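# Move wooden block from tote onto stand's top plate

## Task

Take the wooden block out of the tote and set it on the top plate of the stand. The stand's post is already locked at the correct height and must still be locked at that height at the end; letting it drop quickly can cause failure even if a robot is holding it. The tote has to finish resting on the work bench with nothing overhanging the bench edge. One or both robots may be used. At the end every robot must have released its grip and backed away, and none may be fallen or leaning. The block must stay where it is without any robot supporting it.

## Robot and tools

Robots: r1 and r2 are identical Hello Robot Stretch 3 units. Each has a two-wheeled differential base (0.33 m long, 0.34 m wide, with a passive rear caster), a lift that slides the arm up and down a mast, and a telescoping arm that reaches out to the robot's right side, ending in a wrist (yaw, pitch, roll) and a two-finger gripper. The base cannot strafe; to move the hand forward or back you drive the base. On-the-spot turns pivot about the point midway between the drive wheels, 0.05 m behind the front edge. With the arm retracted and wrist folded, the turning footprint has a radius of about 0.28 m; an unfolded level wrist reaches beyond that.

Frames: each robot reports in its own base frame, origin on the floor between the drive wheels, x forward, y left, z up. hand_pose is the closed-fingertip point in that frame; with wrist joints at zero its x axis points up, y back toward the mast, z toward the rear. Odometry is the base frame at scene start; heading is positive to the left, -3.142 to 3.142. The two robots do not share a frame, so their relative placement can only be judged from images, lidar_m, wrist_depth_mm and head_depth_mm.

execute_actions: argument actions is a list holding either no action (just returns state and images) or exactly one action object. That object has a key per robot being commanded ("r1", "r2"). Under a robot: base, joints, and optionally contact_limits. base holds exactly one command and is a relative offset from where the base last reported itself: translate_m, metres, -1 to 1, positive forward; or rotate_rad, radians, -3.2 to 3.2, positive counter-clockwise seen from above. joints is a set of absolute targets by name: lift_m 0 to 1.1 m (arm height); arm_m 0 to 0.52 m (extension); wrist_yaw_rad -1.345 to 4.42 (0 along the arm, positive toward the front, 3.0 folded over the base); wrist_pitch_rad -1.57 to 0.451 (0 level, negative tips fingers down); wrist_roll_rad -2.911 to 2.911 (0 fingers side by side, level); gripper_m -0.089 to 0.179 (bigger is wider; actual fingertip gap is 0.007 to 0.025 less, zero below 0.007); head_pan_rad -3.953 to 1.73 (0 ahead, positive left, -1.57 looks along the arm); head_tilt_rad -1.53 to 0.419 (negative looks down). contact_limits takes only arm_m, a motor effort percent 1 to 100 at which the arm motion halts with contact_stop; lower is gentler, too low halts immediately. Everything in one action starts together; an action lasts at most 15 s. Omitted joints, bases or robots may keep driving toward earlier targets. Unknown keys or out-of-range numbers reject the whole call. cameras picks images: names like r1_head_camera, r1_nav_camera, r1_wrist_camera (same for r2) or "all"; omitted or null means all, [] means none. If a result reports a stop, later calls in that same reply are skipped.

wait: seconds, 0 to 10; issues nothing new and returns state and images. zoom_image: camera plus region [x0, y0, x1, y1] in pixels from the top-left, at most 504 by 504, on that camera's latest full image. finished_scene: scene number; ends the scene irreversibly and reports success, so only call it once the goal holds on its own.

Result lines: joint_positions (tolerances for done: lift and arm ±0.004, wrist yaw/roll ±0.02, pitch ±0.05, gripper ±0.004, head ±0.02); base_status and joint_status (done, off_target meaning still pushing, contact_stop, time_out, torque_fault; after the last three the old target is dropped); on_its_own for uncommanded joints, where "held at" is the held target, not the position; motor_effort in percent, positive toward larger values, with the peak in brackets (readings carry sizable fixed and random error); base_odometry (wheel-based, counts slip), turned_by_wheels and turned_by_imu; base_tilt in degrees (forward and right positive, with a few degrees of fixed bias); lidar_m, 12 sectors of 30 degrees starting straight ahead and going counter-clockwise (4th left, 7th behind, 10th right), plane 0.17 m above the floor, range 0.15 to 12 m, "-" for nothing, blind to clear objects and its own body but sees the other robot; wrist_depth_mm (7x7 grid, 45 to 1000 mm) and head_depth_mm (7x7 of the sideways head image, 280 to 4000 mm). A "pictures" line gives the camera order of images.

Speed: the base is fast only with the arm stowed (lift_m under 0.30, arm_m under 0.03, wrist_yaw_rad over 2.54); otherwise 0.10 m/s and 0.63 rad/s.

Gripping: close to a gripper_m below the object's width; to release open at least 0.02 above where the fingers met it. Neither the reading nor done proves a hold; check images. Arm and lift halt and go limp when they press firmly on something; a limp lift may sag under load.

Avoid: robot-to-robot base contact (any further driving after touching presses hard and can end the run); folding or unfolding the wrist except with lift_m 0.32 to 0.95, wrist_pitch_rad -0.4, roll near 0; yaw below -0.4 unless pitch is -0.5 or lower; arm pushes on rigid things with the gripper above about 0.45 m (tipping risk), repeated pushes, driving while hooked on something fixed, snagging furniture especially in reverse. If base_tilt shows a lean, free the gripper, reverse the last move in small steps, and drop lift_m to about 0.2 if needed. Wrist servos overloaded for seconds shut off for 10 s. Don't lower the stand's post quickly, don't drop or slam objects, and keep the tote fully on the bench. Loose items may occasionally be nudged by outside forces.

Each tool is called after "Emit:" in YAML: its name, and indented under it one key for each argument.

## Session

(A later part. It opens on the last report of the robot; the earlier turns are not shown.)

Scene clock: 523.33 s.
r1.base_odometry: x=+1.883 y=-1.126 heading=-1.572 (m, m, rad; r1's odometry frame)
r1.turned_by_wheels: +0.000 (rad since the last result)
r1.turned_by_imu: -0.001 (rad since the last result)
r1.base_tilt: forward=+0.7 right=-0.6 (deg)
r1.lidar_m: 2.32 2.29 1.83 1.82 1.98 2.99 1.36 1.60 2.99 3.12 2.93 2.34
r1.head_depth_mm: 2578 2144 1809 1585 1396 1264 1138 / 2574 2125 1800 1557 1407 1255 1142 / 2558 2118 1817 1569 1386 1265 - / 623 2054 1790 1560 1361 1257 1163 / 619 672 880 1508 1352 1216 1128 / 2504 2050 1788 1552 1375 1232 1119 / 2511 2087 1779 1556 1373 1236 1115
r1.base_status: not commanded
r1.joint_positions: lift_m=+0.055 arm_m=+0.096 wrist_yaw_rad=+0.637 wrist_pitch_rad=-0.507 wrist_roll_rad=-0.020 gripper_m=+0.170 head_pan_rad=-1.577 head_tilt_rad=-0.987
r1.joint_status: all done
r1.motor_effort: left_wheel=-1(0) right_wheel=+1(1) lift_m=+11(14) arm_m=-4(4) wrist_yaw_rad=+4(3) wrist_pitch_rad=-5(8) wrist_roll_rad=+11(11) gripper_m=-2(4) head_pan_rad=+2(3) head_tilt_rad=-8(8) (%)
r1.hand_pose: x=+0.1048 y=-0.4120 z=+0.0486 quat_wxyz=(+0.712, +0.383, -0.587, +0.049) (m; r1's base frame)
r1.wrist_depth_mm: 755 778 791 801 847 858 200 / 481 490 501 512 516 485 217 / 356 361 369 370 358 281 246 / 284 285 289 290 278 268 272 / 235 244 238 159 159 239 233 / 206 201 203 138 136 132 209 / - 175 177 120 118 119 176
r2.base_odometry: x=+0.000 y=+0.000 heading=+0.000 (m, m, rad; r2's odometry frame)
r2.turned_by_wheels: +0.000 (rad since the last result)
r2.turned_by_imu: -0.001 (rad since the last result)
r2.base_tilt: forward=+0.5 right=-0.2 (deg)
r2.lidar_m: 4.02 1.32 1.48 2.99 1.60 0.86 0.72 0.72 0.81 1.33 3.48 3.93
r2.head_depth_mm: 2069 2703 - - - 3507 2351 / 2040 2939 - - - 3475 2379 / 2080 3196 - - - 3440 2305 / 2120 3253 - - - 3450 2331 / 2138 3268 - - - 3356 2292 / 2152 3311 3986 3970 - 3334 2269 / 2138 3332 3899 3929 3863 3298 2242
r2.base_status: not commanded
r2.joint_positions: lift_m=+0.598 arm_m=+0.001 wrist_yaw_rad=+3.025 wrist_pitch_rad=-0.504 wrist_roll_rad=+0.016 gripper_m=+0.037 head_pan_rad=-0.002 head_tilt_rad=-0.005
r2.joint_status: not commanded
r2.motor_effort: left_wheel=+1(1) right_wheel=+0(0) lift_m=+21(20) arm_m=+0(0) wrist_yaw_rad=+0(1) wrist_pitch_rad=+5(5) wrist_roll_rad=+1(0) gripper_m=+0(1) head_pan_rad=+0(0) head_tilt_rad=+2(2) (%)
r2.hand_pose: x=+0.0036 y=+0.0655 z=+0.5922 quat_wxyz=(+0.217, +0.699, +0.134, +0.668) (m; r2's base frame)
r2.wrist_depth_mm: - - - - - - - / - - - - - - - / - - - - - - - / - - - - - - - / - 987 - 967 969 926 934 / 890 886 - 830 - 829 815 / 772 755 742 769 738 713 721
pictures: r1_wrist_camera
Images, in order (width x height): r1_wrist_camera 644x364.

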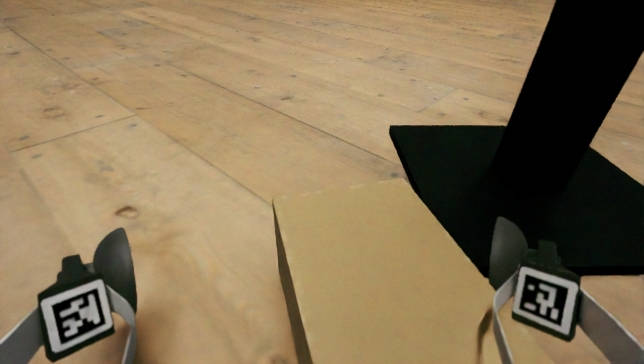

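Emit:
execute_actions:
  actions:
    - {"r1":{"joints":{"lift_m":0.075}}}
  cameras: []

Emit:
execute_actions:
  actions:
    - {"r1":{"joints":{"gripper_m":0.02}}}
  cameras: []

Emit:
execute_actions:
  actions:
    - {"r1":{"joints":{"lift_m":0.5,"head_tilt_rad":-0.6}}}
  cameras: ["r1_nav_camera","r1_wrist_camera"]

Scene clock: 529.73 s.
r1.base_odometry: x=+1.883 y=-1.126 heading=-1.572 (m, m, rad; r1's odometry frame)
r1.turned_by_wheels: +0.000 (rad since the last result)
r1.turned_by_imu: -0.001 (rad since the last result)
r1.base_tilt: forward=+0.8 right=-0.5 (deg)
r1.lidar_m: 2.31 2.29 1.83 1.82 1.97 2.99 1.36 1.60 2.99 2.98 2.94 2.34
r1.head_depth_mm: 2591 2146 1823 1574 1395 1250 1142 / 2554 2127 1805 1577 1391 1252 1150 / 2582 2118 1786 1572 1386 1258 - / 624 2054 1781 1556 1375 1263 1166 / 616 670 874 1498 1347 1221 1122 / 2492 2016 1783 1555 1372 1229 1121 / 2504 2087 1781 1549 1374 1233 1120
r1.base_status: not commanded
r1.joint_positions: lift_m=+0.075 arm_m=+0.096 wrist_yaw_rad=+0.638 wrist_pitch_rad=-0.529 wrist_roll_rad=-0.009 gripper_m=+0.170 head_pan_rad=-1.577 head_tilt_rad=-0.987
r1.joint_status: all done
r1.motor_effort: left_wheel=-1(1) right_wheel=+1(1) lift_m=+22(24) arm_m=-4(5) wrist_yaw_rad=+3(3) wrist_pitch_rad=+4(5) wrist_roll_rad=+4(11) gripper_m=+0(2) head_pan_rad=+2(1) head_tilt_rad=-7(7) (%)
r1.hand_pose: x=+0.1030 y=-0.4093 z=+0.0633 quat_wxyz=(+0.709, +0.390, -0.586, +0.040) (m; r1's base frame)
r1.wrist_depth_mm: 772 768 788 788 820 806 201 / 501 504 517 517 527 498 221 / 380 382 387 387 373 281 358 / 306 305 307 309 298 276 297 / 253 264 256 177 184 253 247 / 223 217 218 152 152 216 222 / - 190 191 136 133 183 191
r2.base_odometry: x=+0.000 y=+0.000 heading=+0.000 (m, m, rad; r2's odometry frame)
r2.turned_by_wheels: +0.000 (rad since the last result)
r2.turned_by_imu: +0.000 (rad since the last result)
r2.base_tilt: forward=+0.7 right=+0.0 (deg)
r2.lidar_m: 4.00 1.31 1.48 2.99 1.60 0.86 0.72 0.72 0.81 1.32 3.47 3.91
r2.head_depth_mm: 2050 2731 - - - 3590 2363 / 2086 2953 - - - 3475 2353 / 2095 3153 - - - 3464 2335 / 2100 3233 - - - 3403 2311 / 2131 3299 - - - 3394 2316 / 2116 3285 3976 3914 - 3337 2261 / 2149 3346 3909 3833 3937 3324 2272
r2.base_status: not commanded
r2.joint_positions: lift_m=+0.598 arm_m=+0.001 wrist_yaw_rad=+3.025 wrist_pitch_rad=-0.504 wrist_roll_rad=+0.016 gripper_m=+0.037 head_pan_rad=-0.002 head_tilt_rad=-0.005
r2.joint_status: not commanded
r2.motor_effort: left_wheel=+1(1) right_wheel=-1(1) lift_m=+21(21) arm_m=+0(0) wrist_yaw_rad=+1(1) wrist_pitch_rad=+5(5) wrist_roll_rad=+0(0) gripper_m=-1(1) head_pan_rad=+0(1) head_tilt_rad=+2(2) (%)
r2.hand_pose: x=+0.0036 y=+0.0655 z=+0.5922 quat_wxyz=(+0.217, +0.699, +0.134, +0.668) (m; r2's base frame)
r2.wrist_depth_mm: - - - - - - - / - - - - - - - / - - - - - - - / - - - - - - - / - 976 - 960 995 936 917 / 884 838 - 842 - 825 824 / 779 738 733 721 753 721 714
pictures: none
No camera images: the call's "cameras" was empty. Leave "cameras" out to get every camera's image.

Scene clock: 531.73 s.
r1.base_odometry: x=+1.883 y=-1.126 heading=-1.572 (m, m, rad; r1's odometry frame)
r1.turned_by_wheels: +0.000 (rad since the last result)
r1.turned_by_imu: +0.000 (rad since the last result)
r1.base_tilt: forward=+0.9 right=-0.6 (deg)
r1.lidar_m: 2.31 2.30 1.84 1.82 1.98 2.99 1.36 1.60 2.99 2.98 2.93 2.33
r1.head_depth_mm: 2579 2132 1805 1570 1392 1247 1138 / 2563 2116 1810 1567 1388 1251 1152 / 2543 2126 1792 1579 1381 1265 - / 625 2074 1801 1554 1362 1265 1162 / 618 670 876 1508 1356 1212 1127 / 2533 2038 1765 1565 1371 1230 1114 / 2500 2091 1776 1561 1369 1239 1117
r1.base_status: not commanded
r1.joint_positions: lift_m=+0.075 arm_m=+0.096 wrist_yaw_rad=+0.639 wrist_pitch_rad=-0.528 wrist_roll_rad=-0.009 gripper_m=+0.021 head_pan_rad=-1.577 head_tilt_rad=-0.987
r1.joint_status: all done
r1.motor_effort: left_wheel=-1(1) right_wheel=+1(1) lift_m=+22(22) arm_m=-5(5) wrist_yaw_rad=+0(3) wrist_pitch_rad=+3(4) wrist_roll_rad=+4(4) gripper_m=-28(100) head_pan_rad=+1(3) head_tilt_rad=-8(7) (%)
r1.hand_pose: x=+0.1033 y=-0.4093 z=+0.0635 quat_wxyz=(+0.709, +0.390, -0.586, +0.041) (m; r1's base frame)
r1.wrist_depth_mm: 776 769 782 802 808 826 200 / 508 512 512 520 527 497 220 / 382 383 389 387 371 282 359 / 305 303 309 309 297 275 297 / 253 255 184 178 257 246 248 / 218 218 151 152 151 219 222 / 191 190 139 133 137 194 194
r2.base_odometry: x=+0.000 y=+0.000 heading=+0.000 (m, m, rad; r2's odometry frame)
r2.turned_by_wheels: +0.000 (rad since the last result)
r2.turned_by_imu: +0.000 (rad since the last result)
r2.base_tilt: forward=+0.6 right=-0.1 (deg)
r2.lidar_m: 4.01 1.32 1.48 2.99 1.60 0.86 0.72 0.72 0.81 1.32 3.48 3.90
r2.head_depth_mm: 2046 2716 - - - 3467 2376 / 2070 2919 - - - 3466 2334 / 2074 3235 - - - 3482 2303 / 2118 3229 - - - 3417 2332 / 2139 3297 - - - 3387 2263 / 2166 3311 - 3882 3938 3403 2276 / 2143 3371 3790 3805 3869 3340 2250
r2.base_status: not commanded
r2.joint_positions: lift_m=+0.598 arm_m=+0.001 wrist_yaw_rad=+3.025 wrist_pitch_rad=-0.504 wrist_roll_rad=+0.016 gripper_m=+0.037 head_pan_rad=-0.002 head_tilt_rad=-0.005
r2.joint_status: not commanded
r2.motor_effort: left_wheel=+1(0) right_wheel=-1(1) lift_m=+21(21) arm_m=+0(0) wrist_yaw_rad=+1(1) wrist_pitch_rad=+4(5) wrist_roll_rad=+0(1) gripper_m=-1(1) head_pan_rad=+0(0) head_tilt_rad=+2(2) (%)
r2.hand_pose: x=+0.0036 y=+0.0655 z=+0.5922 quat_wxyz=(+0.217, +0.699, +0.134, +0.668) (m; r2's base frame)
r2.wrist_depth_mm: - - - - - - - / - - - - - - - / - - - - - - - / - - - - - - - / 983 964 - 988 981 940 915 / 855 875 - 847 - 838 813 / 759 739 727 746 738 722 712
pictures: none
No camera images: the call's "cameras" was empty. Leave "cameras" out to get every camera's image.

Scene clock: 536.43 s.
r1.base_odometry: x=+1.883 y=-1.126 heading=-1.572 (m, m, rad; r1's odometry frame)
r1.turned_by_wheels: +0.000 (rad since the last result)
r1.turned_by_imu: -0.001 (rad since the last result)
r1.base_tilt: forward=+0.8 right=-0.4 (deg)
r1.lidar_m: 2.32 2.29 1.84 1.82 1.97 3.01 1.36 1.60 2.99 0.60 2.92 2.34
r1.head_depth_mm: 2553 2812 2967 2380 1881 1509 1283 / 2536 2737 3016 2369 1839 1504 1275 / 2542 2839 3027 2359 1848 1507 1274 / 2596 2886 3125 2110 1829 1511 1233 / 2650 2932 3094 677 1672 1427 1132 / 2656 2901 3082 2196 1833 1508 1274 / 2656 2927 3155 2339 1835 1510 1278
r1.base_status: not commanded
r1.joint_positions: lift_m=+0.500 arm_m=+0.096 wrist_yaw_rad=+0.639 wrist_pitch_rad=-0.548 wrist_roll_rad=-0.009 gripper_m=+0.037 head_pan_rad=-1.577 head_tilt_rad=-0.606
r1.joint_status: all done
r1.on_its_own: gripper_m is held at +0.036, not at your +0.020, by its stall guard, which is not easing now
r1.motor_effort: left_wheel=-1(1) right_wheel=+0(1) lift_m=+23(22) arm_m=-5(5) wrist_yaw_rad=+0(1) wrist_pitch_rad=+11(12) wrist_roll_rad=+4(4) gripper_m=-22(27) head_pan_rad=+3(3) head_tilt_rad=+3(29) (%)
r1.hand_pose: x=+0.1015 y=-0.4068 z=+0.4843 quat_wxyz=(+0.709, +0.396, -0.582, +0.034) (m; r1's base frame)
r1.wrist_depth_mm: - - - - - - 210 / - - - - - - 230 / - - - - - 283 - / 907 944 940 946 961 288 956 / 796 790 182 178 816 331 796 / 668 668 152 152 154 662 685 / 593 584 140 134 140 591 603
r2.base_odometry: x=+0.000 y=+0.000 heading=+0.000 (m, m, rad; r2's odometry frame)
r2.turned_by_wheels: +0.000 (rad since the last result)
r2.turned_by_imu: +0.000 (rad since the last result)
r2.base_tilt: forward=+0.7 right=-0.2 (deg)
r2.lidar_m: 4.01 1.32 1.48 2.99 1.61 0.86 0.72 0.72 0.81 1.32 3.49 3.93
r2.head_depth_mm: 2060 2746 - - - 3539 2407 / 2068 2979 - - - 3541 2352 / 2079 3159 - - - 3469 2310 / 2106 3243 - - - 3403 2300 / 2121 3335 - - - 3309 2297 / 2158 3312 3934 3966 3990 3333 2264 / 2147 3389 3849 3791 3825 3244 2257
r2.base_status: not commanded
r2.joint_positions: lift_m=+0.598 arm_m=+0.001 wrist_yaw_rad=+3.025 wrist_pitch_rad=-0.504 wrist_roll_rad=+0.016 gripper_m=+0.037 head_pan_rad=-0.002 head_tilt_rad=-0.005
r2.joint_status: not commanded
r2.motor_effort: left_wheel=+1(1) right_wheel=-1(1) lift_m=+21(21) arm_m=+0(1) wrist_yaw_rad=+0(0) wrist_pitch_rad=+5(5) wrist_roll_rad=+0(1) gripper_m=-1(0) head_pan_rad=+1(0) head_tilt_rad=+2(2) (%)
r2.hand_pose: x=+0.0036 y=+0.0655 z=+0.5922 quat_wxyz=(+0.217, +0.699, +0.134, +0.668) (m; r2's base frame)
r2.wrist_depth_mm: - - - - - - - / - - - - - - - / - - - - - - - / - - - - - - - / - - - 954 976 919 939 / 856 851 - 819 - 829 791 / 767 761 734 758 724 724 718
pictures: r1_nav_camera (sideways: a quarter turn counterclockwise sets it upright), r1_wrist_camera
Images, in order (width x height): r1_nav_camera 672x504, r1_wrist_camera 644x364.

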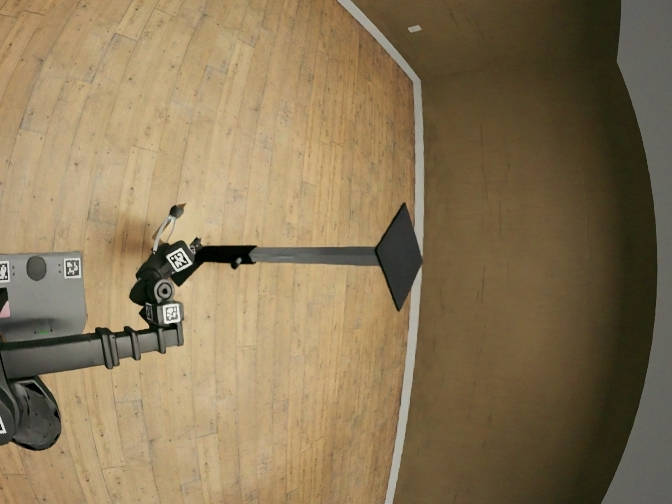

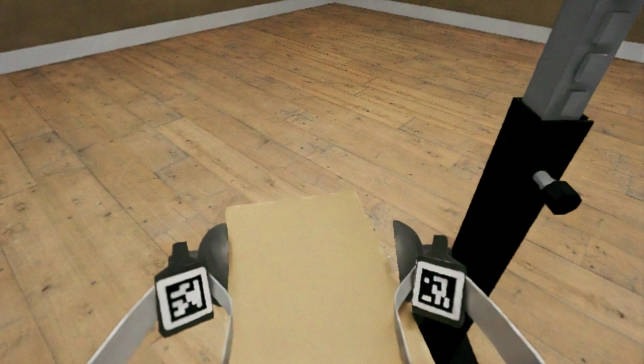

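Emit:
execute_actions:
  actions:
    - {"r1":{"joints":{"lift_m":1.1,"wrist_yaw_rad":0,"wrist_pitch_rad":0,"arm_m":0.0,"head_tilt_rad":-0.3}}}
  cameras: ["r2_nav_camera","r1_nav_camera"]

Scene clock: 557.73 s.
r1.base_odometry: x=+1.883 y=-1.126 heading=-1.572 (m, m, rad; r1's odometry frame)
r1.turned_by_wheels: +0.000 (rad since the last result)
r1.turned_by_imu: -0.001 (rad since the last result)
r1.base_tilt: forward=+0.8 right=-0.7 (deg)
r1.lidar_m: 2.31 2.29 1.83 1.82 1.98 3.00 1.36 1.60 3.00 0.60 2.92 2.34
r1.head_depth_mm: 2589 2707 - - - - - / 2608 2761 - - - - - / 2648 2756 - - - - - / 2678 2813 - - - - 1604 / 2652 2817 3021 3193 1759 674 1510 / 2681 2843 3030 3152 2871 1977 1610 / 2744 2892 2970 3188 2880 2037 1591
r1.base_status: not commanded
r1.joint_positions: lift_m=+1.100 arm_m=+0.000 wrist_yaw_rad=+0.002 wrist_pitch_rad=-0.023 wrist_roll_rad=-0.007 gripper_m=+0.036 head_pan_rad=-1.577 head_tilt_rad=-0.309
r1.joint_status: all done
r1.on_its_own: gripper_m is held at +0.036, not at your +0.020, by its stall guard, which is not easing now
r1.motor_effort: left_wheel=+0(3) right_wheel=+0(3) lift_m=+22(25) arm_m=-5(6) wrist_yaw_rad=-4(16) wrist_pitch_rad=+9(19) wrist_roll_rad=+3(4) gripper_m=-1(19) head_pan_rad=+2(3) head_tilt_rad=+3(29) (%)
r1.hand_pose: x=-0.0210 y=-0.4010 z=+1.2086 quat_wxyz=(+0.710, +0.009, -0.704, -0.008) (m; r1's base frame)
r1.wrist_depth_mm: - - - - - - - / - - - - - - - / - - - - - - - / - - - - - - - / - - - - - - - / - - - - - - - / - - - - - - -
r2.base_odometry: x=+0.000 y=+0.000 heading=+0.000 (m, m, rad; r2's odometry frame)
r2.turned_by_wheels: +0.000 (rad since the last result)
r2.turned_by_imu: -0.001 (rad since the last result)
r2.base_tilt: forward=+0.7 right=+0.0 (deg)
r2.lidar_m: 4.00 1.32 1.48 2.99 1.60 0.86 0.72 0.72 0.81 1.32 3.48 3.92
r2.head_depth_mm: 2068 2718 - - - 3521 2369 / 2053 2982 - - - 3521 2359 / 2072 3188 - - - 3429 2324 / 2141 3283 - - - 3440 2312 / 2143 3238 - - - 3358 2282 / 2146 3310 3963 3986 - 3366 2273 / 2164 3364 3949 3894 3927 3302 2263
r2.base_status: not commanded
r2.joint_positions: lift_m=+0.598 arm_m=+0.001 wrist_yaw_rad=+3.025 wrist_pitch_rad=-0.504 wrist_roll_rad=+0.016 gripper_m=+0.037 head_pan_rad=-0.002 head_tilt_rad=-0.005
r2.joint_status: not commanded
r2.motor_effort: left_wheel=+0(0) right_wheel=-1(0) lift_m=+21(21) arm_m=+0(0) wrist_yaw_rad=+1(0) wrist_pitch_rad=+5(5) wrist_roll_rad=+1(1) gripper_m=-1(0) head_pan_rad=-1(0) head_tilt_rad=+2(2) (%)
r2.hand_pose: x=+0.0036 y=+0.0655 z=+0.5922 quat_wxyz=(+0.217, +0.699, +0.134, +0.668) (m; r2's base frame)
r2.wrist_depth_mm: - - - - - - - / - - - - - - - / - - - - - - - / - - - - - - - / 991 - - 951 983 965 919 / 863 878 - 848 - 837 810 / 751 776 730 733 731 728 726
pictures: r1_nav_camera (sideways: a quarter turn counterclockwise sets it upright), r2_nav_camera (sideways: a quarter turn counterclockwise sets it upright)
Images, in order (width x height): r1_nav_camera 672x504, r2_nav_camera 672x504.

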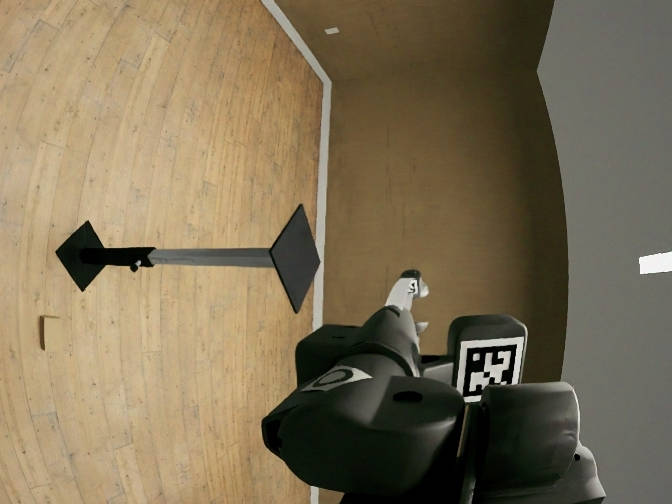

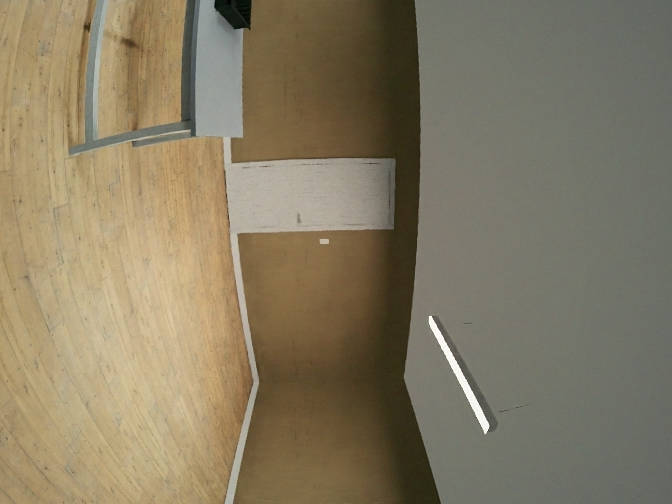

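Emit:
execute_actions:
  actions:
    - {"r1":{"base":{"translate_m":-0.68},"joints":{"lift_m":0.3,"wrist_yaw_rad":1.57,"wrist_pitch_rad":-0.52,"gripper_m":0.17}}}
  cameras: []

Emit:
execute_actions:
  actions:
    - {"r1":{"joints":{"arm_m":0.354,"lift_m":0.065}}}
  cameras: ["r1_wrist_camera"]

Scene clock: 582.50 s.
r1.base_odometry: x=+1.884 y=-0.446 heading=-1.572 (m, m, rad; r1's odometry frame)
r1.turned_by_wheels: +0.000 (rad since the last result)
r1.turned_by_imu: -0.004 (rad since the last result)
r1.base_tilt: forward=+0.9 right=-0.5 (deg)
r1.lidar_m: 2.99 2.41 1.93 1.91 2.06 2.42 0.68 1.02 2.91 2.88 3.10 0.92
r1.head_depth_mm: 2522 2651 2732 2946 2839 2061 1596 / 2544 2648 2815 2987 2815 2030 1589 / 2563 2660 2807 3005 2864 2059 1597 / 2593 2707 2841 2993 2841 2060 1604 / 2604 2732 2907 3040 2844 2048 1591 / 2601 2728 2856 3018 2887 2049 1589 / 2623 2752 2941 3060 2835 2042 1591
r1.base_status: done
r1.joint_positions: lift_m=+0.300 arm_m=+0.000 wrist_yaw_rad=+1.568 wrist_pitch_rad=-0.530 wrist_roll_rad=-0.007 gripper_m=+0.170 head_pan_rad=-1.577 head_tilt_rad=-0.309
r1.joint_status: all done
r1.motor_effort: left_wheel=+0(6) right_wheel=+0(4) lift_m=+14(20) arm_m=-5(6) wrist_yaw_rad=+2(3) wrist_pitch_rad=+4(8) wrist_roll_rad=+2(2) gripper_m=-1(83) head_pan_rad=+2(2) head_tilt_rad=+4(4) (%)
r1.hand_pose: x=+0.1875 y=-0.1461 z=+0.2885 quat_wxyz=(+0.616, +0.612, -0.350, +0.353) (m; r1's base frame)
r1.wrist_depth_mm: - - - - - - - / - - - - - - - / 817 828 836 829 834 779 847 / 649 648 665 661 672 670 678 / 553 570 546 554 557 513 564 / 476 471 470 479 477 473 479 / - 410 414 415 415 421 411
r2.base_odometry: x=+0.000 y=+0.000 heading=+0.000 (m, m, rad; r2's odometry frame)
r2.turned_by_wheels: +0.000 (rad since the last result)
r2.turned_by_imu: -0.001 (rad since the last result)
r2.base_tilt: forward=+0.5 right=-0.4 (deg)
r2.lidar_m: 3.99 1.32 1.48 2.40 1.61 0.86 0.72 0.72 0.81 1.32 3.49 3.91
r2.head_depth_mm: 2048 2708 - - - 3524 2375 / 2079 2948 - - - 3504 2357 / 2098 3165 - - - 3475 2315 / 2108 3258 - - - 3393 2312 / 2138 3251 - - - 3355 2274 / 2150 3296 3945 - 3998 3351 2233 / 2161 3405 3946 3885 3944 3318 2277
r2.base_status: not commanded
r2.joint_positions: lift_m=+0.598 arm_m=+0.001 wrist_yaw_rad=+3.025 wrist_pitch_rad=-0.504 wrist_roll_rad=+0.016 gripper_m=+0.037 head_pan_rad=-0.002 head_tilt_rad=-0.005
r2.joint_status: not commanded
r2.motor_effort: left_wheel=+1(1) right_wheel=+0(0) lift_m=+21(20) arm_m=+0(0) wrist_yaw_rad=+0(1) wrist_pitch_rad=+4(5) wrist_roll_rad=+0(1) gripper_m=-1(0) head_pan_rad=+1(0) head_tilt_rad=+2(2) (%)
r2.hand_pose: x=+0.0036 y=+0.0655 z=+0.5922 quat_wxyz=(+0.217, +0.699, +0.134, +0.668) (m; r2's base frame)
r2.wrist_depth_mm: - - - - - - - / - - - - - - - / - - - - - - - / - - - - - - - / - - - 993 960 954 943 / 879 850 - 840 - 842 811 / 761 765 730 742 717 708 730
pictures: none
No camera images: the call's "cameras" was empty. Leave "cameras" out to get every camera's image.

Scene clock: 586.30 s.
r1.base_odometry: x=+1.884 y=-0.446 heading=-1.572 (m, m, rad; r1's odometry frame)
r1.turned_by_wheels: +0.000 (rad since the last result)
r1.turned_by_imu: -0.001 (rad since the last result)
r1.base_tilt: forward=+0.8 right=-0.5 (deg)
r1.lidar_m: 2.99 2.41 1.93 1.91 2.07 2.42 0.68 1.02 2.91 2.87 3.11 0.92
r1.head_depth_mm: 2488 2654 2834 2937 2865 2042 1595 / 2533 2664 2820 2956 2826 2061 1595 / 2533 2672 2818 3011 2869 2034 1597 / 2580 2674 2857 3025 2824 2038 1592 / 2559 2731 2876 3043 2853 2052 1598 / 2624 2733 2884 3056 2810 2050 1585 / 2615 2785 2903 3073 2840 2063 1599
r1.base_status: not commanded
r1.joint_positions: lift_m=+0.065 arm_m=+0.354 wrist_yaw_rad=+1.569 wrist_pitch_rad=-0.530 wrist_roll_rad=-0.007 gripper_m=+0.170 head_pan_rad=-1.577 head_tilt_rad=-0.309
r1.joint_status: all done
r1.motor_effort: left_wheel=+0(0) right_wheel=+0(0) lift_m=+14(13) arm_m=+6(8) wrist_yaw_rad=+1(3) wrist_pitch_rad=+4(4) wrist_roll_rad=+2(2) gripper_m=+0(1) head_pan_rad=+2(3) head_tilt_rad=+5(4) (%)
r1.hand_pose: x=+0.1875 y=-0.4991 z=+0.0535 quat_wxyz=(+0.616, +0.612, -0.350, +0.353) (m; r1's base frame)
r1.wrist_depth_mm: 710 729 736 734 683 754 757 / 483 484 330 490 499 497 507 / 362 364 329 367 368 369 374 / 289 292 291 292 295 295 296 / 241 251 243 245 245 251 245 / 213 207 207 208 209 210 209 / - 181 181 181 182 183 181
r2.base_odometry: x=+0.000 y=+0.000 heading=+0.000 (m, m, rad; r2's odometry frame)
r2.turned_by_wheels: +0.000 (rad since the last result)
r2.turned_by_imu: +0.000 (rad since the last result)
r2.base_tilt: forward=+0.6 right=-0.2 (deg)
r2.lidar_m: 4.01 1.32 1.48 2.40 1.61 0.86 0.72 0.72 0.81 1.32 3.48 3.91
r2.head_depth_mm: 2046 2726 - - - 3649 2391 / 2084 2937 - - - 3461 2357 / 2088 3167 - - - 3512 2308 / 2120 3206 - - - 3368 2293 / 2130 3302 - - - 3386 2286 / 2139 3304 3937 - 3920 3379 2267 / 2158 3385 3815 3879 3878 3313 2237
r2.base_status: not commanded
r2.joint_positions: lift_m=+0.598 arm_m=+0.001 wrist_yaw_rad=+3.025 wrist_pitch_rad=-0.504 wrist_roll_rad=+0.016 gripper_m=+0.037 head_pan_rad=-0.002 head_tilt_rad=-0.005
r2.joint_status: not commanded
r2.motor_effort: left_wheel=+1(1) right_wheel=-1(0) lift_m=+21(21) arm_m=+0(0) wrist_yaw_rad=+0(0) wrist_pitch_rad=+4(4) wrist_roll_rad=+1(0) gripper_m=-1(0) head_pan_rad=-1(0) head_tilt_rad=+2(2) (%)
r2.hand_pose: x=+0.0036 y=+0.0655 z=+0.5922 quat_wxyz=(+0.217, +0.699, +0.134, +0.668) (m; r2's base frame)
r2.wrist_depth_mm: - - - - - - - / - - - - - - - / - - - - - - - / - - - - - - - / 996 988 - 970 - - 938 / 851 859 - 826 - 833 803 / 776 765 726 718 727 726 720
pictures: r1_wrist_camera
Images, in order (width x height): r1_wrist_camera 644x364.

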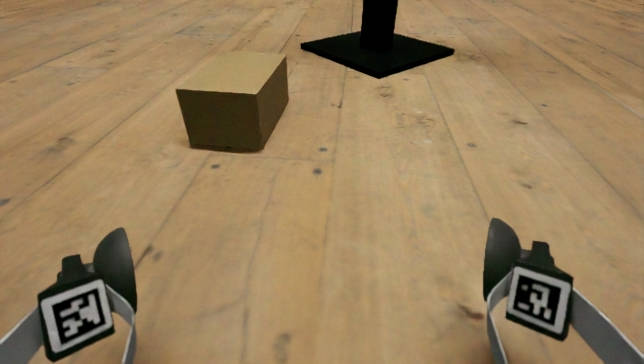

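Emit:
execute_actions:
  actions:
    - {"r1":{"base":{"translate_m":0.17},"joints":{"arm_m":0.268}}}
  cameras: ["r1_wrist_camera"]

Scene clock: 592.97 s.
r1.base_odometry: x=+1.884 y=-0.616 heading=-1.572 (m, m, rad; r1's odometry frame)
r1.turned_by_wheels: +0.000 (rad since the last result)
r1.turned_by_imu: -0.001 (rad since the last result)
r1.base_tilt: forward=+0.8 right=-0.4 (deg)
r1.lidar_m: 2.82 2.38 1.90 1.88 2.05 2.56 0.85 1.16 2.92 2.90 0.80 2.85
r1.head_depth_mm: 2512 2671 2793 3006 2867 2046 1600 / 2566 2660 2788 2971 2816 2053 1601 / 2560 2741 2851 3009 2836 2050 1597 / 2589 2728 2894 3056 2846 2042 1609 / 2633 2786 2878 3088 2831 2059 1592 / 2640 2713 2893 3031 2861 2034 1599 / 2652 2812 2951 3146 2850 2033 1610
r1.base_status: done
r1.joint_positions: lift_m=+0.065 arm_m=+0.268 wrist_yaw_rad=+1.569 wrist_pitch_rad=-0.530 wrist_roll_rad=-0.007 gripper_m=+0.170 head_pan_rad=-1.577 head_tilt_rad=-0.309
r1.joint_status: all done
r1.motor_effort: left_wheel=+0(5) right_wheel=-1(4) lift_m=+14(14) arm_m=-6(5) wrist_yaw_rad=+1(2) wrist_pitch_rad=+5(4) wrist_roll_rad=+2(2) gripper_m=-1(1) head_pan_rad=+3(3) head_tilt_rad=+5(4) (%)
r1.hand_pose: x=+0.1875 y=-0.4139 z=+0.0535 quat_wxyz=(+0.616, +0.612, -0.349, +0.353) (m; r1's base frame)
r1.wrist_depth_mm: 718 743 736 761 760 688 771 / 483 481 489 496 444 440 503 / 363 363 369 248 368 373 372 / 291 289 280 197 294 297 297 / 242 250 227 179 244 254 243 / 213 206 207 202 210 208 211 / - 181 181 182 182 183 180
r2.base_odometry: x=+0.000 y=+0.000 heading=+0.000 (m, m, rad; r2's odometry frame)
r2.turned_by_wheels: +0.000 (rad since the last result)
r2.turned_by_imu: -0.001 (rad since the last result)
r2.base_tilt: forward=+0.5 right=-0.4 (deg)
r2.lidar_m: 4.02 1.31 1.48 2.55 1.60 0.86 0.72 0.72 0.81 1.32 3.49 3.93
r2.head_depth_mm: 2061 2696 - - - 3551 2332 / 2090 2947 - - - 3467 2342 / 2078 3140 - - - 3489 2330 / 2121 3191 - - - 3387 2320 / 2129 3286 - - - 3421 2296 / 2131 3273 3995 3899 3921 3349 2289 / 2158 3403 3870 3826 3820 3233 2266
r2.base_status: not commanded
r2.joint_positions: lift_m=+0.598 arm_m=+0.001 wrist_yaw_rad=+3.025 wrist_pitch_rad=-0.504 wrist_roll_rad=+0.016 gripper_m=+0.037 head_pan_rad=-0.002 head_tilt_rad=-0.005
r2.joint_status: not commanded
r2.motor_effort: left_wheel=+1(1) right_wheel=-1(1) lift_m=+21(20) arm_m=+0(0) wrist_yaw_rad=+0(0) wrist_pitch_rad=+4(5) wrist_roll_rad=+0(0) gripper_m=+0(0) head_pan_rad=+0(1) head_tilt_rad=+2(2) (%)
r2.hand_pose: x=+0.0036 y=+0.0655 z=+0.5922 quat_wxyz=(+0.217, +0.699, +0.134, +0.668) (m; r2's base frame)
r2.wrist_depth_mm: - - - - - - - / - - - - - - - / - - - - - - - / - - - - - - - / 1000 979 - 987 959 925 886 / 863 872 - 845 - 821 804 / 770 760 730 756 734 712 704
pictures: r1_wrist_camera
Images, in order (width x height): r1_wrist_camera 644x364.

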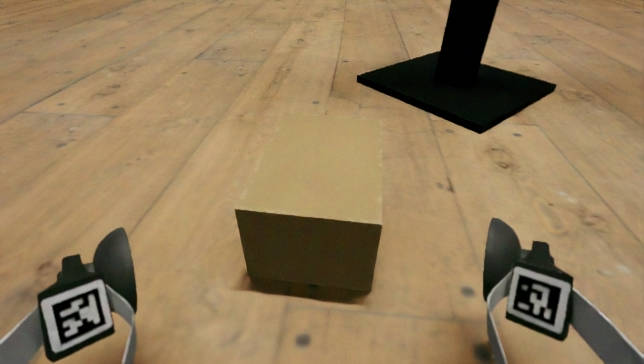

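Emit:
execute_actions:
  actions:
    - {"r1":{"base":{"translate_m":0.115}}}
  cameras: []

Emit:
execute_actions:
  actions:
    - {"r1":{"joints":{"gripper_m":0.02}}}
  cameras: []

Emit:
execute_actions:
  actions:
    - {"r1":{"joints":{"lift_m":0.3}}}
  cameras: ["r1_wrist_camera","r1_nav_camera"]

Scene clock: 601.80 s.
r1.base_odometry: x=+1.884 y=-0.731 heading=-1.572 (m, m, rad; r1's odometry frame)
r1.turned_by_wheels: +0.000 (rad since the last result)
r1.turned_by_imu: -0.001 (rad since the last result)
r1.base_tilt: forward=+0.8 right=-0.5 (deg)
r1.lidar_m: 2.71 2.36 1.89 1.87 2.03 2.66 0.97 1.25 2.95 2.92 0.73 2.74
r1.head_depth_mm: 2551 2663 2840 2969 2850 2041 1600 / 2592 2676 2856 2993 2868 2061 1592 / 2602 2709 2907 3061 2801 2043 1601 / 2570 2753 2894 3015 2846 2042 1599 / 2600 2777 2947 3109 2798 2045 1602 / 2634 2766 2941 3104 2820 2024 1606 / 2665 2831 2965 3061 2868 2051 1594
r1.base_status: done
r1.joint_positions: lift_m=+0.065 arm_m=+0.268 wrist_yaw_rad=+1.569 wrist_pitch_rad=-0.530 wrist_roll_rad=-0.007 gripper_m=+0.170 head_pan_rad=-1.577 head_tilt_rad=-0.309
r1.joint_status: not commanded
r1.motor_effort: left_wheel=+0(5) right_wheel=+0(4) lift_m=+14(14) arm_m=-5(6) wrist_yaw_rad=+1(1) wrist_pitch_rad=+4(4) wrist_roll_rad=+2(2) gripper_m=+0(0) head_pan_rad=+2(3) head_tilt_rad=+5(5) (%)
r1.hand_pose: x=+0.1875 y=-0.4139 z=+0.0535 quat_wxyz=(+0.616, +0.612, -0.349, +0.353) (m; r1's base frame)
r1.wrist_depth_mm: 725 727 738 738 742 314 778 / 482 479 490 490 497 343 508 / 359 361 364 366 352 349 352 / 290 291 291 292 293 288 295 / 242 250 242 163 229 253 246 / 213 206 201 139 144 209 210 / - 181 128 122 125 183 181
r2.base_odometry: x=+0.000 y=+0.000 heading=+0.000 (m, m, rad; r2's odometry frame)
r2.turned_by_wheels: +0.000 (rad since the last result)
r2.turned_by_imu: -0.001 (rad since the last result)
r2.base_tilt: forward=+0.5 right=-0.3 (deg)
r2.lidar_m: 4.01 1.32 1.48 2.64 1.60 0.86 0.72 0.72 0.81 1.32 3.49 3.91
r2.head_depth_mm: 2050 2709 - - - 3556 2357 / 2072 2970 - - - 3517 2324 / 2082 3235 - - - 3467 2339 / 2119 3306 - - - 3425 2319 / 2134 3315 - - - 3379 2280 / 2129 3290 3929 3942 3916 3405 2273 / 2160 3369 3870 3906 3835 3345 2251
r2.base_status: not commanded
r2.joint_positions: lift_m=+0.598 arm_m=+0.001 wrist_yaw_rad=+3.025 wrist_pitch_rad=-0.504 wrist_roll_rad=+0.016 gripper_m=+0.037 head_pan_rad=-0.002 head_tilt_rad=-0.005
r2.joint_status: not commanded
r2.motor_effort: left_wheel=+0(1) right_wheel=-1(0) lift_m=+21(21) arm_m=+0(0) wrist_yaw_rad=+1(0) wrist_pitch_rad=+4(5) wrist_roll_rad=+0(0) gripper_m=+0(0) head_pan_rad=-1(0) head_tilt_rad=+2(2) (%)
r2.hand_pose: x=+0.0036 y=+0.0655 z=+0.5922 quat_wxyz=(+0.217, +0.699, +0.134, +0.668) (m; r2's base frame)
r2.wrist_depth_mm: - - - - - - - / - - - - - - - / - - - - - - - / - - - - - - - / - 963 - 957 989 956 943 / 863 865 - 831 - 805 810 / 776 752 737 756 734 715 704
pictures: none
No camera images: the call's "cameras" was empty. Leave "cameras" out to get every camera's image.

Scene clock: 603.80 s.
r1.base_odometry: x=+1.884 y=-0.731 heading=-1.572 (m, m, rad; r1's odometry frame)
r1.turned_by_wheels: +0.000 (rad since the last result)
r1.turned_by_imu: +0.000 (rad since the last result)
r1.base_tilt: forward=+0.8 right=-0.6 (deg)
r1.lidar_m: 2.71 2.36 1.89 1.86 2.03 2.66 0.97 1.25 2.94 2.92 0.73 2.73
r1.head_depth_mm: 2540 2674 2803 2965 2846 2048 1611 / 2501 2682 2805 2958 2869 2048 1592 / 2590 2743 2852 3013 2823 2019 1597 / 2591 2765 2884 3040 2847 2041 1599 / 2633 2737 2918 3083 2856 2049 1588 / 2626 2818 2938 3119 2870 2060 1600 / 2647 2770 2952 3116 2834 2048 1591
r1.base_status: not commanded
r1.joint_positions: lift_m=+0.065 arm_m=+0.268 wrist_yaw_rad=+1.569 wrist_pitch_rad=-0.533 wrist_roll_rad=-0.004 gripper_m=+0.022 head_pan_rad=-1.577 head_tilt_rad=-0.309
r1.joint_status: all done
r1.motor_effort: left_wheel=+0(0) right_wheel=+0(0) lift_m=+14(14) arm_m=-6(5) wrist_yaw_rad=+1(2) wrist_pitch_rad=+5(5) wrist_roll_rad=+0(2) gripper_m=-30(99) head_pan_rad=+3(3) head_tilt_rad=+4(4) (%)
r1.hand_pose: x=+0.1870 y=-0.4139 z=+0.0529 quat_wxyz=(+0.615, +0.613, -0.350, +0.351) (m; r1's base frame)
r1.wrist_depth_mm: 731 732 741 733 744 312 742 / 476 485 481 490 483 349 491 / 361 361 363 363 345 345 350 / 289 289 288 290 292 289 292 / 240 241 227 162 243 242 244 / 206 209 138 138 141 208 209 / 181 178 121 121 150 181 182
r2.base_odometry: x=+0.000 y=+0.000 heading=+0.000 (m, m, rad; r2's odometry frame)
r2.turned_by_wheels: +0.000 (rad since the last result)
r2.turned_by_imu: +0.000 (rad since the last result)
r2.base_tilt: forward=+0.5 right=-0.2 (deg)
r2.lidar_m: 4.02 1.32 1.49 2.64 1.61 0.86 0.72 0.72 0.81 1.32 3.49 3.91
r2.head_depth_mm: 2064 2673 - - - 3536 2370 / 2082 2920 - - - 3505 2320 / 2086 3225 - - - 3465 2326 / 2113 3283 - - - 3400 2304 / 2131 3298 - - - 3375 2280 / 2160 3263 3929 3866 - 3344 2272 / 2145 3383 3773 3901 3841 3245 2252
r2.base_status: not commanded
r2.joint_positions: lift_m=+0.598 arm_m=+0.001 wrist_yaw_rad=+3.025 wrist_pitch_rad=-0.504 wrist_roll_rad=+0.016 gripper_m=+0.037 head_pan_rad=-0.002 head_tilt_rad=-0.005
r2.joint_status: not commanded
r2.motor_effort: left_wheel=+1(1) right_wheel=+0(1) lift_m=+21(21) arm_m=+0(0) wrist_yaw_rad=+1(1) wrist_pitch_rad=+5(4) wrist_roll_rad=+1(1) gripper_m=+0(0) head_pan_rad=+0(0) head_tilt_rad=+2(2) (%)
r2.hand_pose: x=+0.0036 y=+0.0655 z=+0.5922 quat_wxyz=(+0.217, +0.699, +0.134, +0.668) (m; r2's base frame)
r2.wrist_depth_mm: - - - - - - - / - - - - - - - / - - - - - - - / - - - - - - - / - 995 - 936 - 948 947 / 865 853 - 833 - 807 808 / 767 759 728 733 727 721 716
pictures: none
No camera images: the call's "cameras" was empty. Leave "cameras" out to get every camera's image.

Scene clock: 606.77 s.
r1.base_odometry: x=+1.884 y=-0.731 heading=-1.572 (m, m, rad; r1's odometry frame)
r1.turned_by_wheels: +0.000 (rad since the last result)
r1.turned_by_imu: +0.000 (rad since the last result)
r1.base_tilt: forward=+0.8 right=-0.4 (deg)
r1.lidar_m: 2.71 2.37 1.89 1.87 2.02 2.66 0.97 1.25 2.94 2.91 0.73 2.73
r1.head_depth_mm: 2543 2656 2813 3010 2825 2050 1599 / 2540 2721 2806 2951 2874 2060 1605 / 2579 2725 2826 3066 2826 2053 1620 / 2577 2729 2905 3062 2862 2032 1590 / 2635 2800 2908 3053 2817 2077 1600 / 2685 2763 2949 3090 2847 2051 1600 / 2653 2816 2993 3142 2842 2036 1594
r1.base_status: not commanded
r1.joint_positions: lift_m=+0.300 arm_m=+0.268 wrist_yaw_rad=+1.569 wrist_pitch_rad=-0.546 wrist_roll_rad=-0.004 gripper_m=+0.035 head_pan_rad=-1.577 head_tilt_rad=-0.309
r1.joint_status: all done
r1.on_its_own: gripper_m is held at +0.033, not at your +0.020, by its stall guard, which is still easing
r1.motor_effort: left_wheel=+0(0) right_wheel=+0(0) lift_m=+23(24) arm_m=-6(6) wrist_yaw_rad=+1(1) wrist_pitch_rad=+10(10) wrist_roll_rad=+0(0) gripper_m=-24(29) head_pan_rad=+1(2) head_tilt_rad=+4(5) (%)
r1.hand_pose: x=+0.1851 y=-0.4139 z=+0.2848 quat_wxyz=(+0.618, +0.615, -0.346, +0.347) (m; r1's base frame)
r1.wrist_depth_mm: - - - - - 313 - / - - - - - 344 - / 791 792 804 815 811 396 806 / 633 648 637 648 645 620 657 / 536 538 499 161 453 526 543 / 460 467 139 138 141 464 468 / 404 404 122 122 260 414 408
r2.base_odometry: x=+0.000 y=+0.000 heading=+0.000 (m, m, rad; r2's odometry frame)
r2.turned_by_wheels: +0.000 (rad since the last result)
r2.turned_by_imu: +0.000 (rad since the last result)
r2.base_tilt: forward=+0.4 right=-0.1 (deg)
r2.lidar_m: 4.01 1.32 1.48 2.64 1.60 0.86 0.72 0.72 0.81 1.32 3.48 3.92
r2.head_depth_mm: 2046 2711 - - - 3530 2377 / 2062 2969 - - - 3530 2319 / 2087 3172 - - - 3464 2319 / 2113 3310 - - - 3440 2299 / 2139 3231 - - - 3390 2300 / 2164 3341 3961 3971 3958 3379 2284 / 2155 3366 3829 3832 3822 3299 2265
r2.base_status: not commanded
r2.joint_positions: lift_m=+0.598 arm_m=+0.001 wrist_yaw_rad=+3.025 wrist_pitch_rad=-0.504 wrist_roll_rad=+0.016 gripper_m=+0.037 head_pan_rad=-0.002 head_tilt_rad=-0.005
r2.joint_status: not commanded
r2.motor_effort: left_wheel=+1(1) right_wheel=-1(1) lift_m=+21(21) arm_m=+0(1) wrist_yaw_rad=+0(1) wrist_pitch_rad=+4(4) wrist_roll_rad=+0(0) gripper_m=+0(1) head_pan_rad=-1(0) head_tilt_rad=+2(2) (%)
r2.hand_pose: x=+0.0036 y=+0.0655 z=+0.5922 quat_wxyz=(+0.217, +0.699, +0.134, +0.668) (m; r2's base frame)
r2.wrist_depth_mm: - - - - - - - / - - - - - - - / - - - - - - - / - - - - - - - / - 993 - 980 990 954 915 / 900 861 - 851 - 820 804 / 768 747 766 741 728 715 722
pictures: r1_nav_camera (sideways: a quarter turn counterclockwise sets it upright), r1_wrist_camera
Images, in order (width x height): r1_nav_camera 672x504, r1_wrist_camera 644x364.

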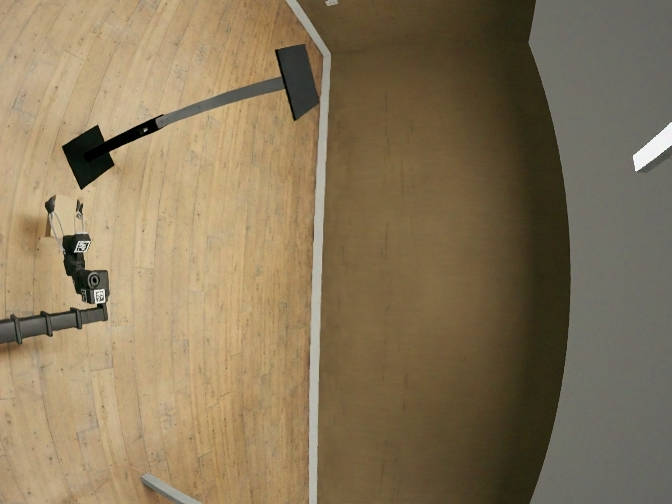

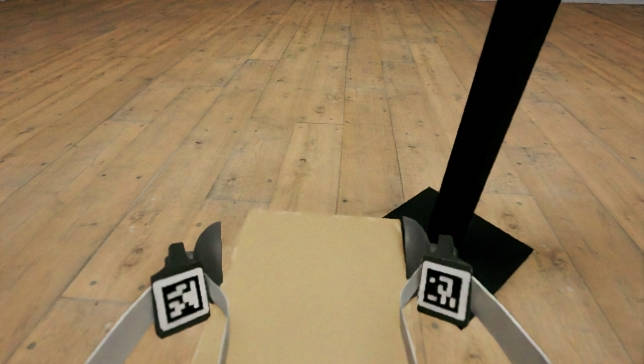

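Emit:
execute_actions:
  actions:
    - {"r1":{"joints":{"lift_m":1.1}}}
  cameras: []

Emit:
execute_actions:
  actions:
    - {"r1":{"base":{"translate_m":0.23},"joints":{"arm_m":0.484}}}
  cameras: ["r1_nav_camera","r1_wrist_camera"]

Scene clock: 621.50 s.
r1.base_odometry: x=+1.884 y=-0.731 heading=-1.572 (m, m, rad; r1's odometry frame)
r1.turned_by_wheels: +0.000 (rad since the last result)
r1.turned_by_imu: -0.002 (rad since the last result)
r1.base_tilt: forward=+0.8 right=-0.5 (deg)
r1.lidar_m: 2.71 2.36 1.89 1.87 2.03 2.66 0.96 1.25 2.95 2.91 0.73 2.74
r1.head_depth_mm: 2550 2614 2843 2967 2834 2030 1605 / 2555 2646 2909 3024 2864 2053 1599 / 2597 2665 - 3073 2839 2066 1592 / 2641 2720 - - 2777 2048 1603 / 2592 2764 2911 2968 2731 2077 1611 / 2632 2806 2996 3097 2697 1904 1601 / 2623 2807 2950 3175 421 378 1607
r1.base_status: not commanded
r1.joint_positions: lift_m=+1.100 arm_m=+0.268 wrist_yaw_rad=+1.569 wrist_pitch_rad=-0.546 wrist_roll_rad=-0.004 gripper_m=+0.044 head_pan_rad=-1.577 head_tilt_rad=-0.309
r1.joint_status: all done
r1.on_its_own: gripper_m is held at +0.043, not at your +0.020, by its stall guard, which is not easing now
r1.motor_effort: left_wheel=+0(0) right_wheel=+0(0) lift_m=+23(23) arm_m=-5(5) wrist_yaw_rad=+1(2) wrist_pitch_rad=+10(11) wrist_roll_rad=+0(0) gripper_m=-20(20) head_pan_rad=+2(2) head_tilt_rad=+4(5) (%)
r1.hand_pose: x=+0.1851 y=-0.4139 z=+1.0847 quat_wxyz=(+0.618, +0.615, -0.346, +0.347) (m; r1's base frame)
r1.wrist_depth_mm: - - - - - - - / - - - - - - - / - - - - - - - / - - - - 431 400 - / - - 170 161 464 - - / - - 138 139 142 - - / - - 122 122 641 - -
r2.base_odometry: x=+0.000 y=+0.000 heading=+0.000 (m, m, rad; r2's odometry frame)
r2.turned_by_wheels: +0.000 (rad since the last result)
r2.turned_by_imu: -0.001 (rad since the last result)
r2.base_tilt: forward=+0.7 right=-0.1 (deg)
r2.lidar_m: 4.00 1.32 1.48 2.64 1.61 0.86 0.72 0.72 0.81 1.32 3.49 3.93
r2.head_depth_mm: 2058 2700 - - - 3583 2367 / 2071 3019 - - - 3489 2358 / 2072 3175 - - - 3500 2315 / 2103 3249 - - - 3398 2296 / 2146 3269 - - - 3423 2301 / 2122 3342 3902 3919 - 3343 2290 / 2141 3350 3820 3842 3824 3289 2244
r2.base_status: not commanded
r2.joint_positions: lift_m=+0.598 arm_m=+0.001 wrist_yaw_rad=+3.025 wrist_pitch_rad=-0.504 wrist_roll_rad=+0.016 gripper_m=+0.037 head_pan_rad=-0.002 head_tilt_rad=-0.005
r2.joint_status: not commanded
r2.motor_effort: left_wheel=+1(1) right_wheel=-1(1) lift_m=+21(21) arm_m=+1(0) wrist_yaw_rad=+0(0) wrist_pitch_rad=+5(4) wrist_roll_rad=+0(1) gripper_m=+1(1) head_pan_rad=-1(1) head_tilt_rad=+2(2) (%)
r2.hand_pose: x=+0.0036 y=+0.0655 z=+0.5922 quat_wxyz=(+0.217, +0.699, +0.134, +0.668) (m; r2's base frame)
r2.wrist_depth_mm: - - - - - - - / - - - - - - - / - - - - - - - / - - - - - - - / - 968 - 934 986 943 942 / 890 862 - 827 - 828 817 / 775 757 733 736 722 724 727
pictures: none
No camera images: the call's "cameras" was empty. Leave "cameras" out to get every camera's image.

Scene clock: 625.23 s.
r1.base_odometry: x=+1.884 y=-0.961 heading=-1.572 (m, m, rad; r1's odometry frame)
r1.turned_by_wheels: +0.000 (rad since the last result)
r1.turned_by_imu: -0.001 (rad since the last result)
r1.base_tilt: forward=+0.8 right=-0.5 (deg)
r1.lidar_m: 2.48 2.33 1.86 1.84 1.99 2.85 1.20 1.45 2.97 0.64 0.62 2.51
r1.head_depth_mm: 2617 2674 2910 2936 2874 2050 1598 / 2643 2672 2910 3007 2861 2059 1587 / 2602 2723 2897 3042 2850 2047 1591 / 2626 2751 - 3109 2843 2043 1592 / 2685 2792 2949 3175 2845 2054 1601 / 2672 2805 2915 3064 640 1969 1608 / 2709 2848 2987 3122 639 661 726
r1.base_status: done
r1.joint_positions: lift_m=+1.100 arm_m=+0.484 wrist_yaw_rad=+1.569 wrist_pitch_rad=-0.546 wrist_roll_rad=-0.004 gripper_m=+0.044 head_pan_rad=-1.577 head_tilt_rad=-0.309
r1.joint_status: all done
r1.on_its_own: gripper_m is held at +0.043, not at your +0.020, by its stall guard, which is not easing now
r1.motor_effort: left_wheel=+0(4) right_wheel=-1(4) lift_m=+23(23) arm_m=+6(6) wrist_yaw_rad=+1(1) wrist_pitch_rad=+10(10) wrist_roll_rad=+0(0) gripper_m=-19(21) head_pan_rad=+4(2) head_tilt_rad=+4(5) (%)
r1.hand_pose: x=+0.1851 y=-0.6291 z=+1.0847 quat_wxyz=(+0.618, +0.615, -0.346, +0.347) (m; r1's base frame)
r1.wrist_depth_mm: - - - - - - - / - - - - - - - / - - - - - - - / - - - - - - - / - - 171 161 - - - / - - 138 139 141 - - / - - 122 123 238 - -
r2.base_odometry: x=+0.000 y=+0.000 heading=+0.000 (m, m, rad; r2's odometry frame)
r2.turned_by_wheels: +0.000 (rad since the last result)
r2.turned_by_imu: +0.000 (rad since the last result)
r2.base_tilt: forward=+0.5 right=-0.2 (deg)
r2.lidar_m: 4.01 1.32 1.48 2.84 1.60 0.86 0.72 0.72 0.81 1.32 3.48 3.92
r2.head_depth_mm: 2057 2724 - - - 3498 2368 / 2086 2940 - - - 3486 2350 / 2090 3246 - - - 3491 2316 / 2110 3229 - - - 3445 2316 / 2140 3260 - - - 3337 2312 / 2131 3337 3937 - - 3307 2290 / 2174 3350 3791 3843 3882 3302 2266
r2.base_status: not commanded
r2.joint_positions: lift_m=+0.598 arm_m=+0.001 wrist_yaw_rad=+3.025 wrist_pitch_rad=-0.504 wrist_roll_rad=+0.016 gripper_m=+0.037 head_pan_rad=-0.002 head_tilt_rad=-0.005
r2.joint_status: not commanded
r2.motor_effort: left_wheel=+1(1) right_wheel=-1(1) lift_m=+21(21) arm_m=+0(0) wrist_yaw_rad=+1(0) wrist_pitch_rad=+5(5) wrist_roll_rad=+0(0) gripper_m=+0(0) head_pan_rad=+1(1) head_tilt_rad=+2(2) (%)
r2.hand_pose: x=+0.0036 y=+0.0655 z=+0.5922 quat_wxyz=(+0.217, +0.699, +0.134, +0.668) (m; r2's base frame)
r2.wrist_depth_mm: - - - - - - - / - - - - - - - / - - - - - - - / - - - - - - - / 990 - - 940 957 955 933 / 901 841 - 839 - 834 820 / 774 749 746 719 737 713 733
pictures: r1_nav_camera (sideways: a quarter turn counterclockwise sets it upright), r1_wrist_camera
Images, in order (width x height): r1_nav_camera 672x504, r1_wrist_camera 644x364.

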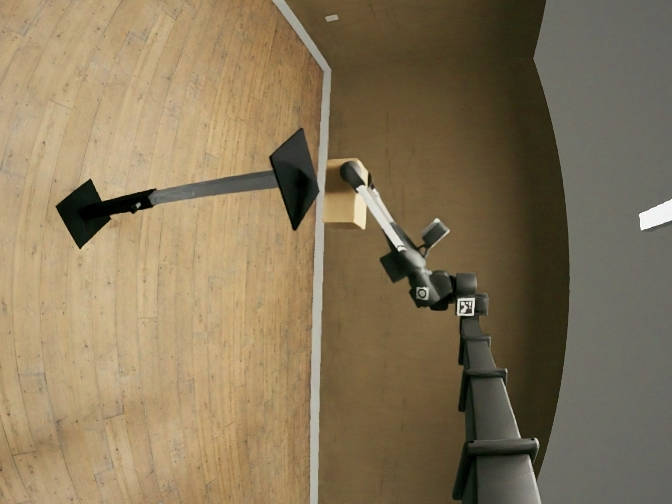

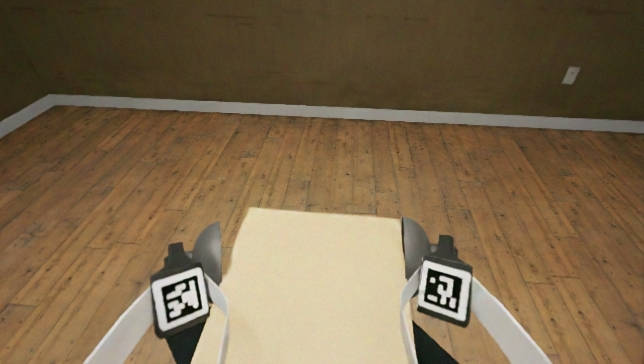

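Emit:
execute_actions:
  actions:
    - {"r1":{"joints":{"lift_m":1.035}}}
  cameras: ["r1_nav_camera"]

Scene clock: 631.53 s.
r1.base_odometry: x=+1.884 y=-0.961 heading=-1.572 (m, m, rad; r1's odometry frame)
r1.turned_by_wheels: +0.000 (rad since the last result)
r1.turned_by_imu: -0.001 (rad since the last result)
r1.base_tilt: forward=+0.9 right=-0.6 (deg)
r1.lidar_m: 2.48 2.33 1.86 1.84 1.99 2.85 1.20 1.45 2.96 0.64 0.63 2.51
r1.head_depth_mm: 2577 2700 2831 - 2864 2054 1584 / 2588 2730 2826 3054 2832 2044 1602 / 2606 2779 2847 3075 2857 2038 1613 / 2626 2786 2866 3130 2842 2011 1598 / 2665 2780 2923 3033 2840 2041 1602 / 2664 2790 2926 3145 610 1972 1592 / 2642 2874 2979 3180 609 663 725
r1.base_status: not commanded
r1.joint_positions: lift_m=+1.035 arm_m=+0.484 wrist_yaw_rad=+1.569 wrist_pitch_rad=-0.546 wrist_roll_rad=-0.004 gripper_m=+0.044 head_pan_rad=-1.577 head_tilt_rad=-0.309
r1.joint_status: all done
r1.on_its_own: gripper_m is held at +0.043, not at your +0.020, by its stall guard, which is not easing now
r1.motor_effort: left_wheel=+0(0) right_wheel=+0(0) lift_m=+15(21) arm_m=+6(6) wrist_yaw_rad=+1(2) wrist_pitch_rad=+11(11) wrist_roll_rad=+0(0) gripper_m=-21(20) head_pan_rad=+2(3) head_tilt_rad=+4(4) (%)
r1.hand_pose: x=+0.1850 y=-0.6291 z=+1.0202 quat_wxyz=(+0.618, +0.615, -0.346, +0.347) (m; r1's base frame)
r1.wrist_depth_mm: - - - - - - - / - - - - - - - / - - - - - - - / - - - - - - - / - - 171 160 - - - / - - 138 139 141 - - / - - 122 122 178 - -
r2.base_odometry: x=+0.000 y=+0.000 heading=+0.000 (m, m, rad; r2's odometry frame)
r2.turned_by_wheels: +0.000 (rad since the last result)
r2.turned_by_imu: +0.000 (rad since the last result)
r2.base_tilt: forward=+0.6 right=-0.2 (deg)
r2.lidar_m: 4.01 1.31 1.48 2.83 1.60 0.86 0.72 0.72 0.81 1.32 3.48 3.92
r2.head_depth_mm: 2050 2752 - - - 3583 2366 / 2052 2937 - - - 3489 2345 / 2091 3204 - - - 3496 2313 / 2129 3277 - - - 3443 2348 / 2138 3293 - - - 3419 2262 / 2143 3369 3905 3948 - 3380 2296 / 2164 3368 3870 3938 3946 3322 2250
r2.base_status: not commanded
r2.joint_positions: lift_m=+0.598 arm_m=+0.001 wrist_yaw_rad=+3.025 wrist_pitch_rad=-0.504 wrist_roll_rad=+0.016 gripper_m=+0.037 head_pan_rad=-0.002 head_tilt_rad=-0.005
r2.joint_status: not commanded
r2.motor_effort: left_wheel=+1(1) right_wheel=+0(1) lift_m=+21(21) arm_m=+0(0) wrist_yaw_rad=+0(0) wrist_pitch_rad=+4(5) wrist_roll_rad=+0(1) gripper_m=+0(1) head_pan_rad=+1(1) head_tilt_rad=+2(2) (%)
r2.hand_pose: x=+0.0036 y=+0.0655 z=+0.5922 quat_wxyz=(+0.217, +0.699, +0.134, +0.668) (m; r2's base frame)
r2.wrist_depth_mm: - - - - - - - / - - - - - - - / - - - - - - - / - - - - - - - / - 986 - 955 973 943 933 / 865 854 - 836 - 828 822 / 773 767 727 742 728 734 734
pictures: r1_nav_camera (sideways: a quarter turn counterclockwise sets it upright)
Images, in order (width x height): r1_nav_camera 672x504.

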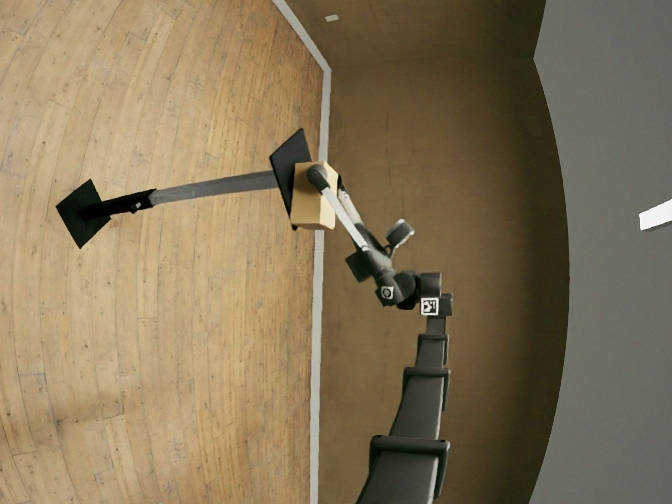

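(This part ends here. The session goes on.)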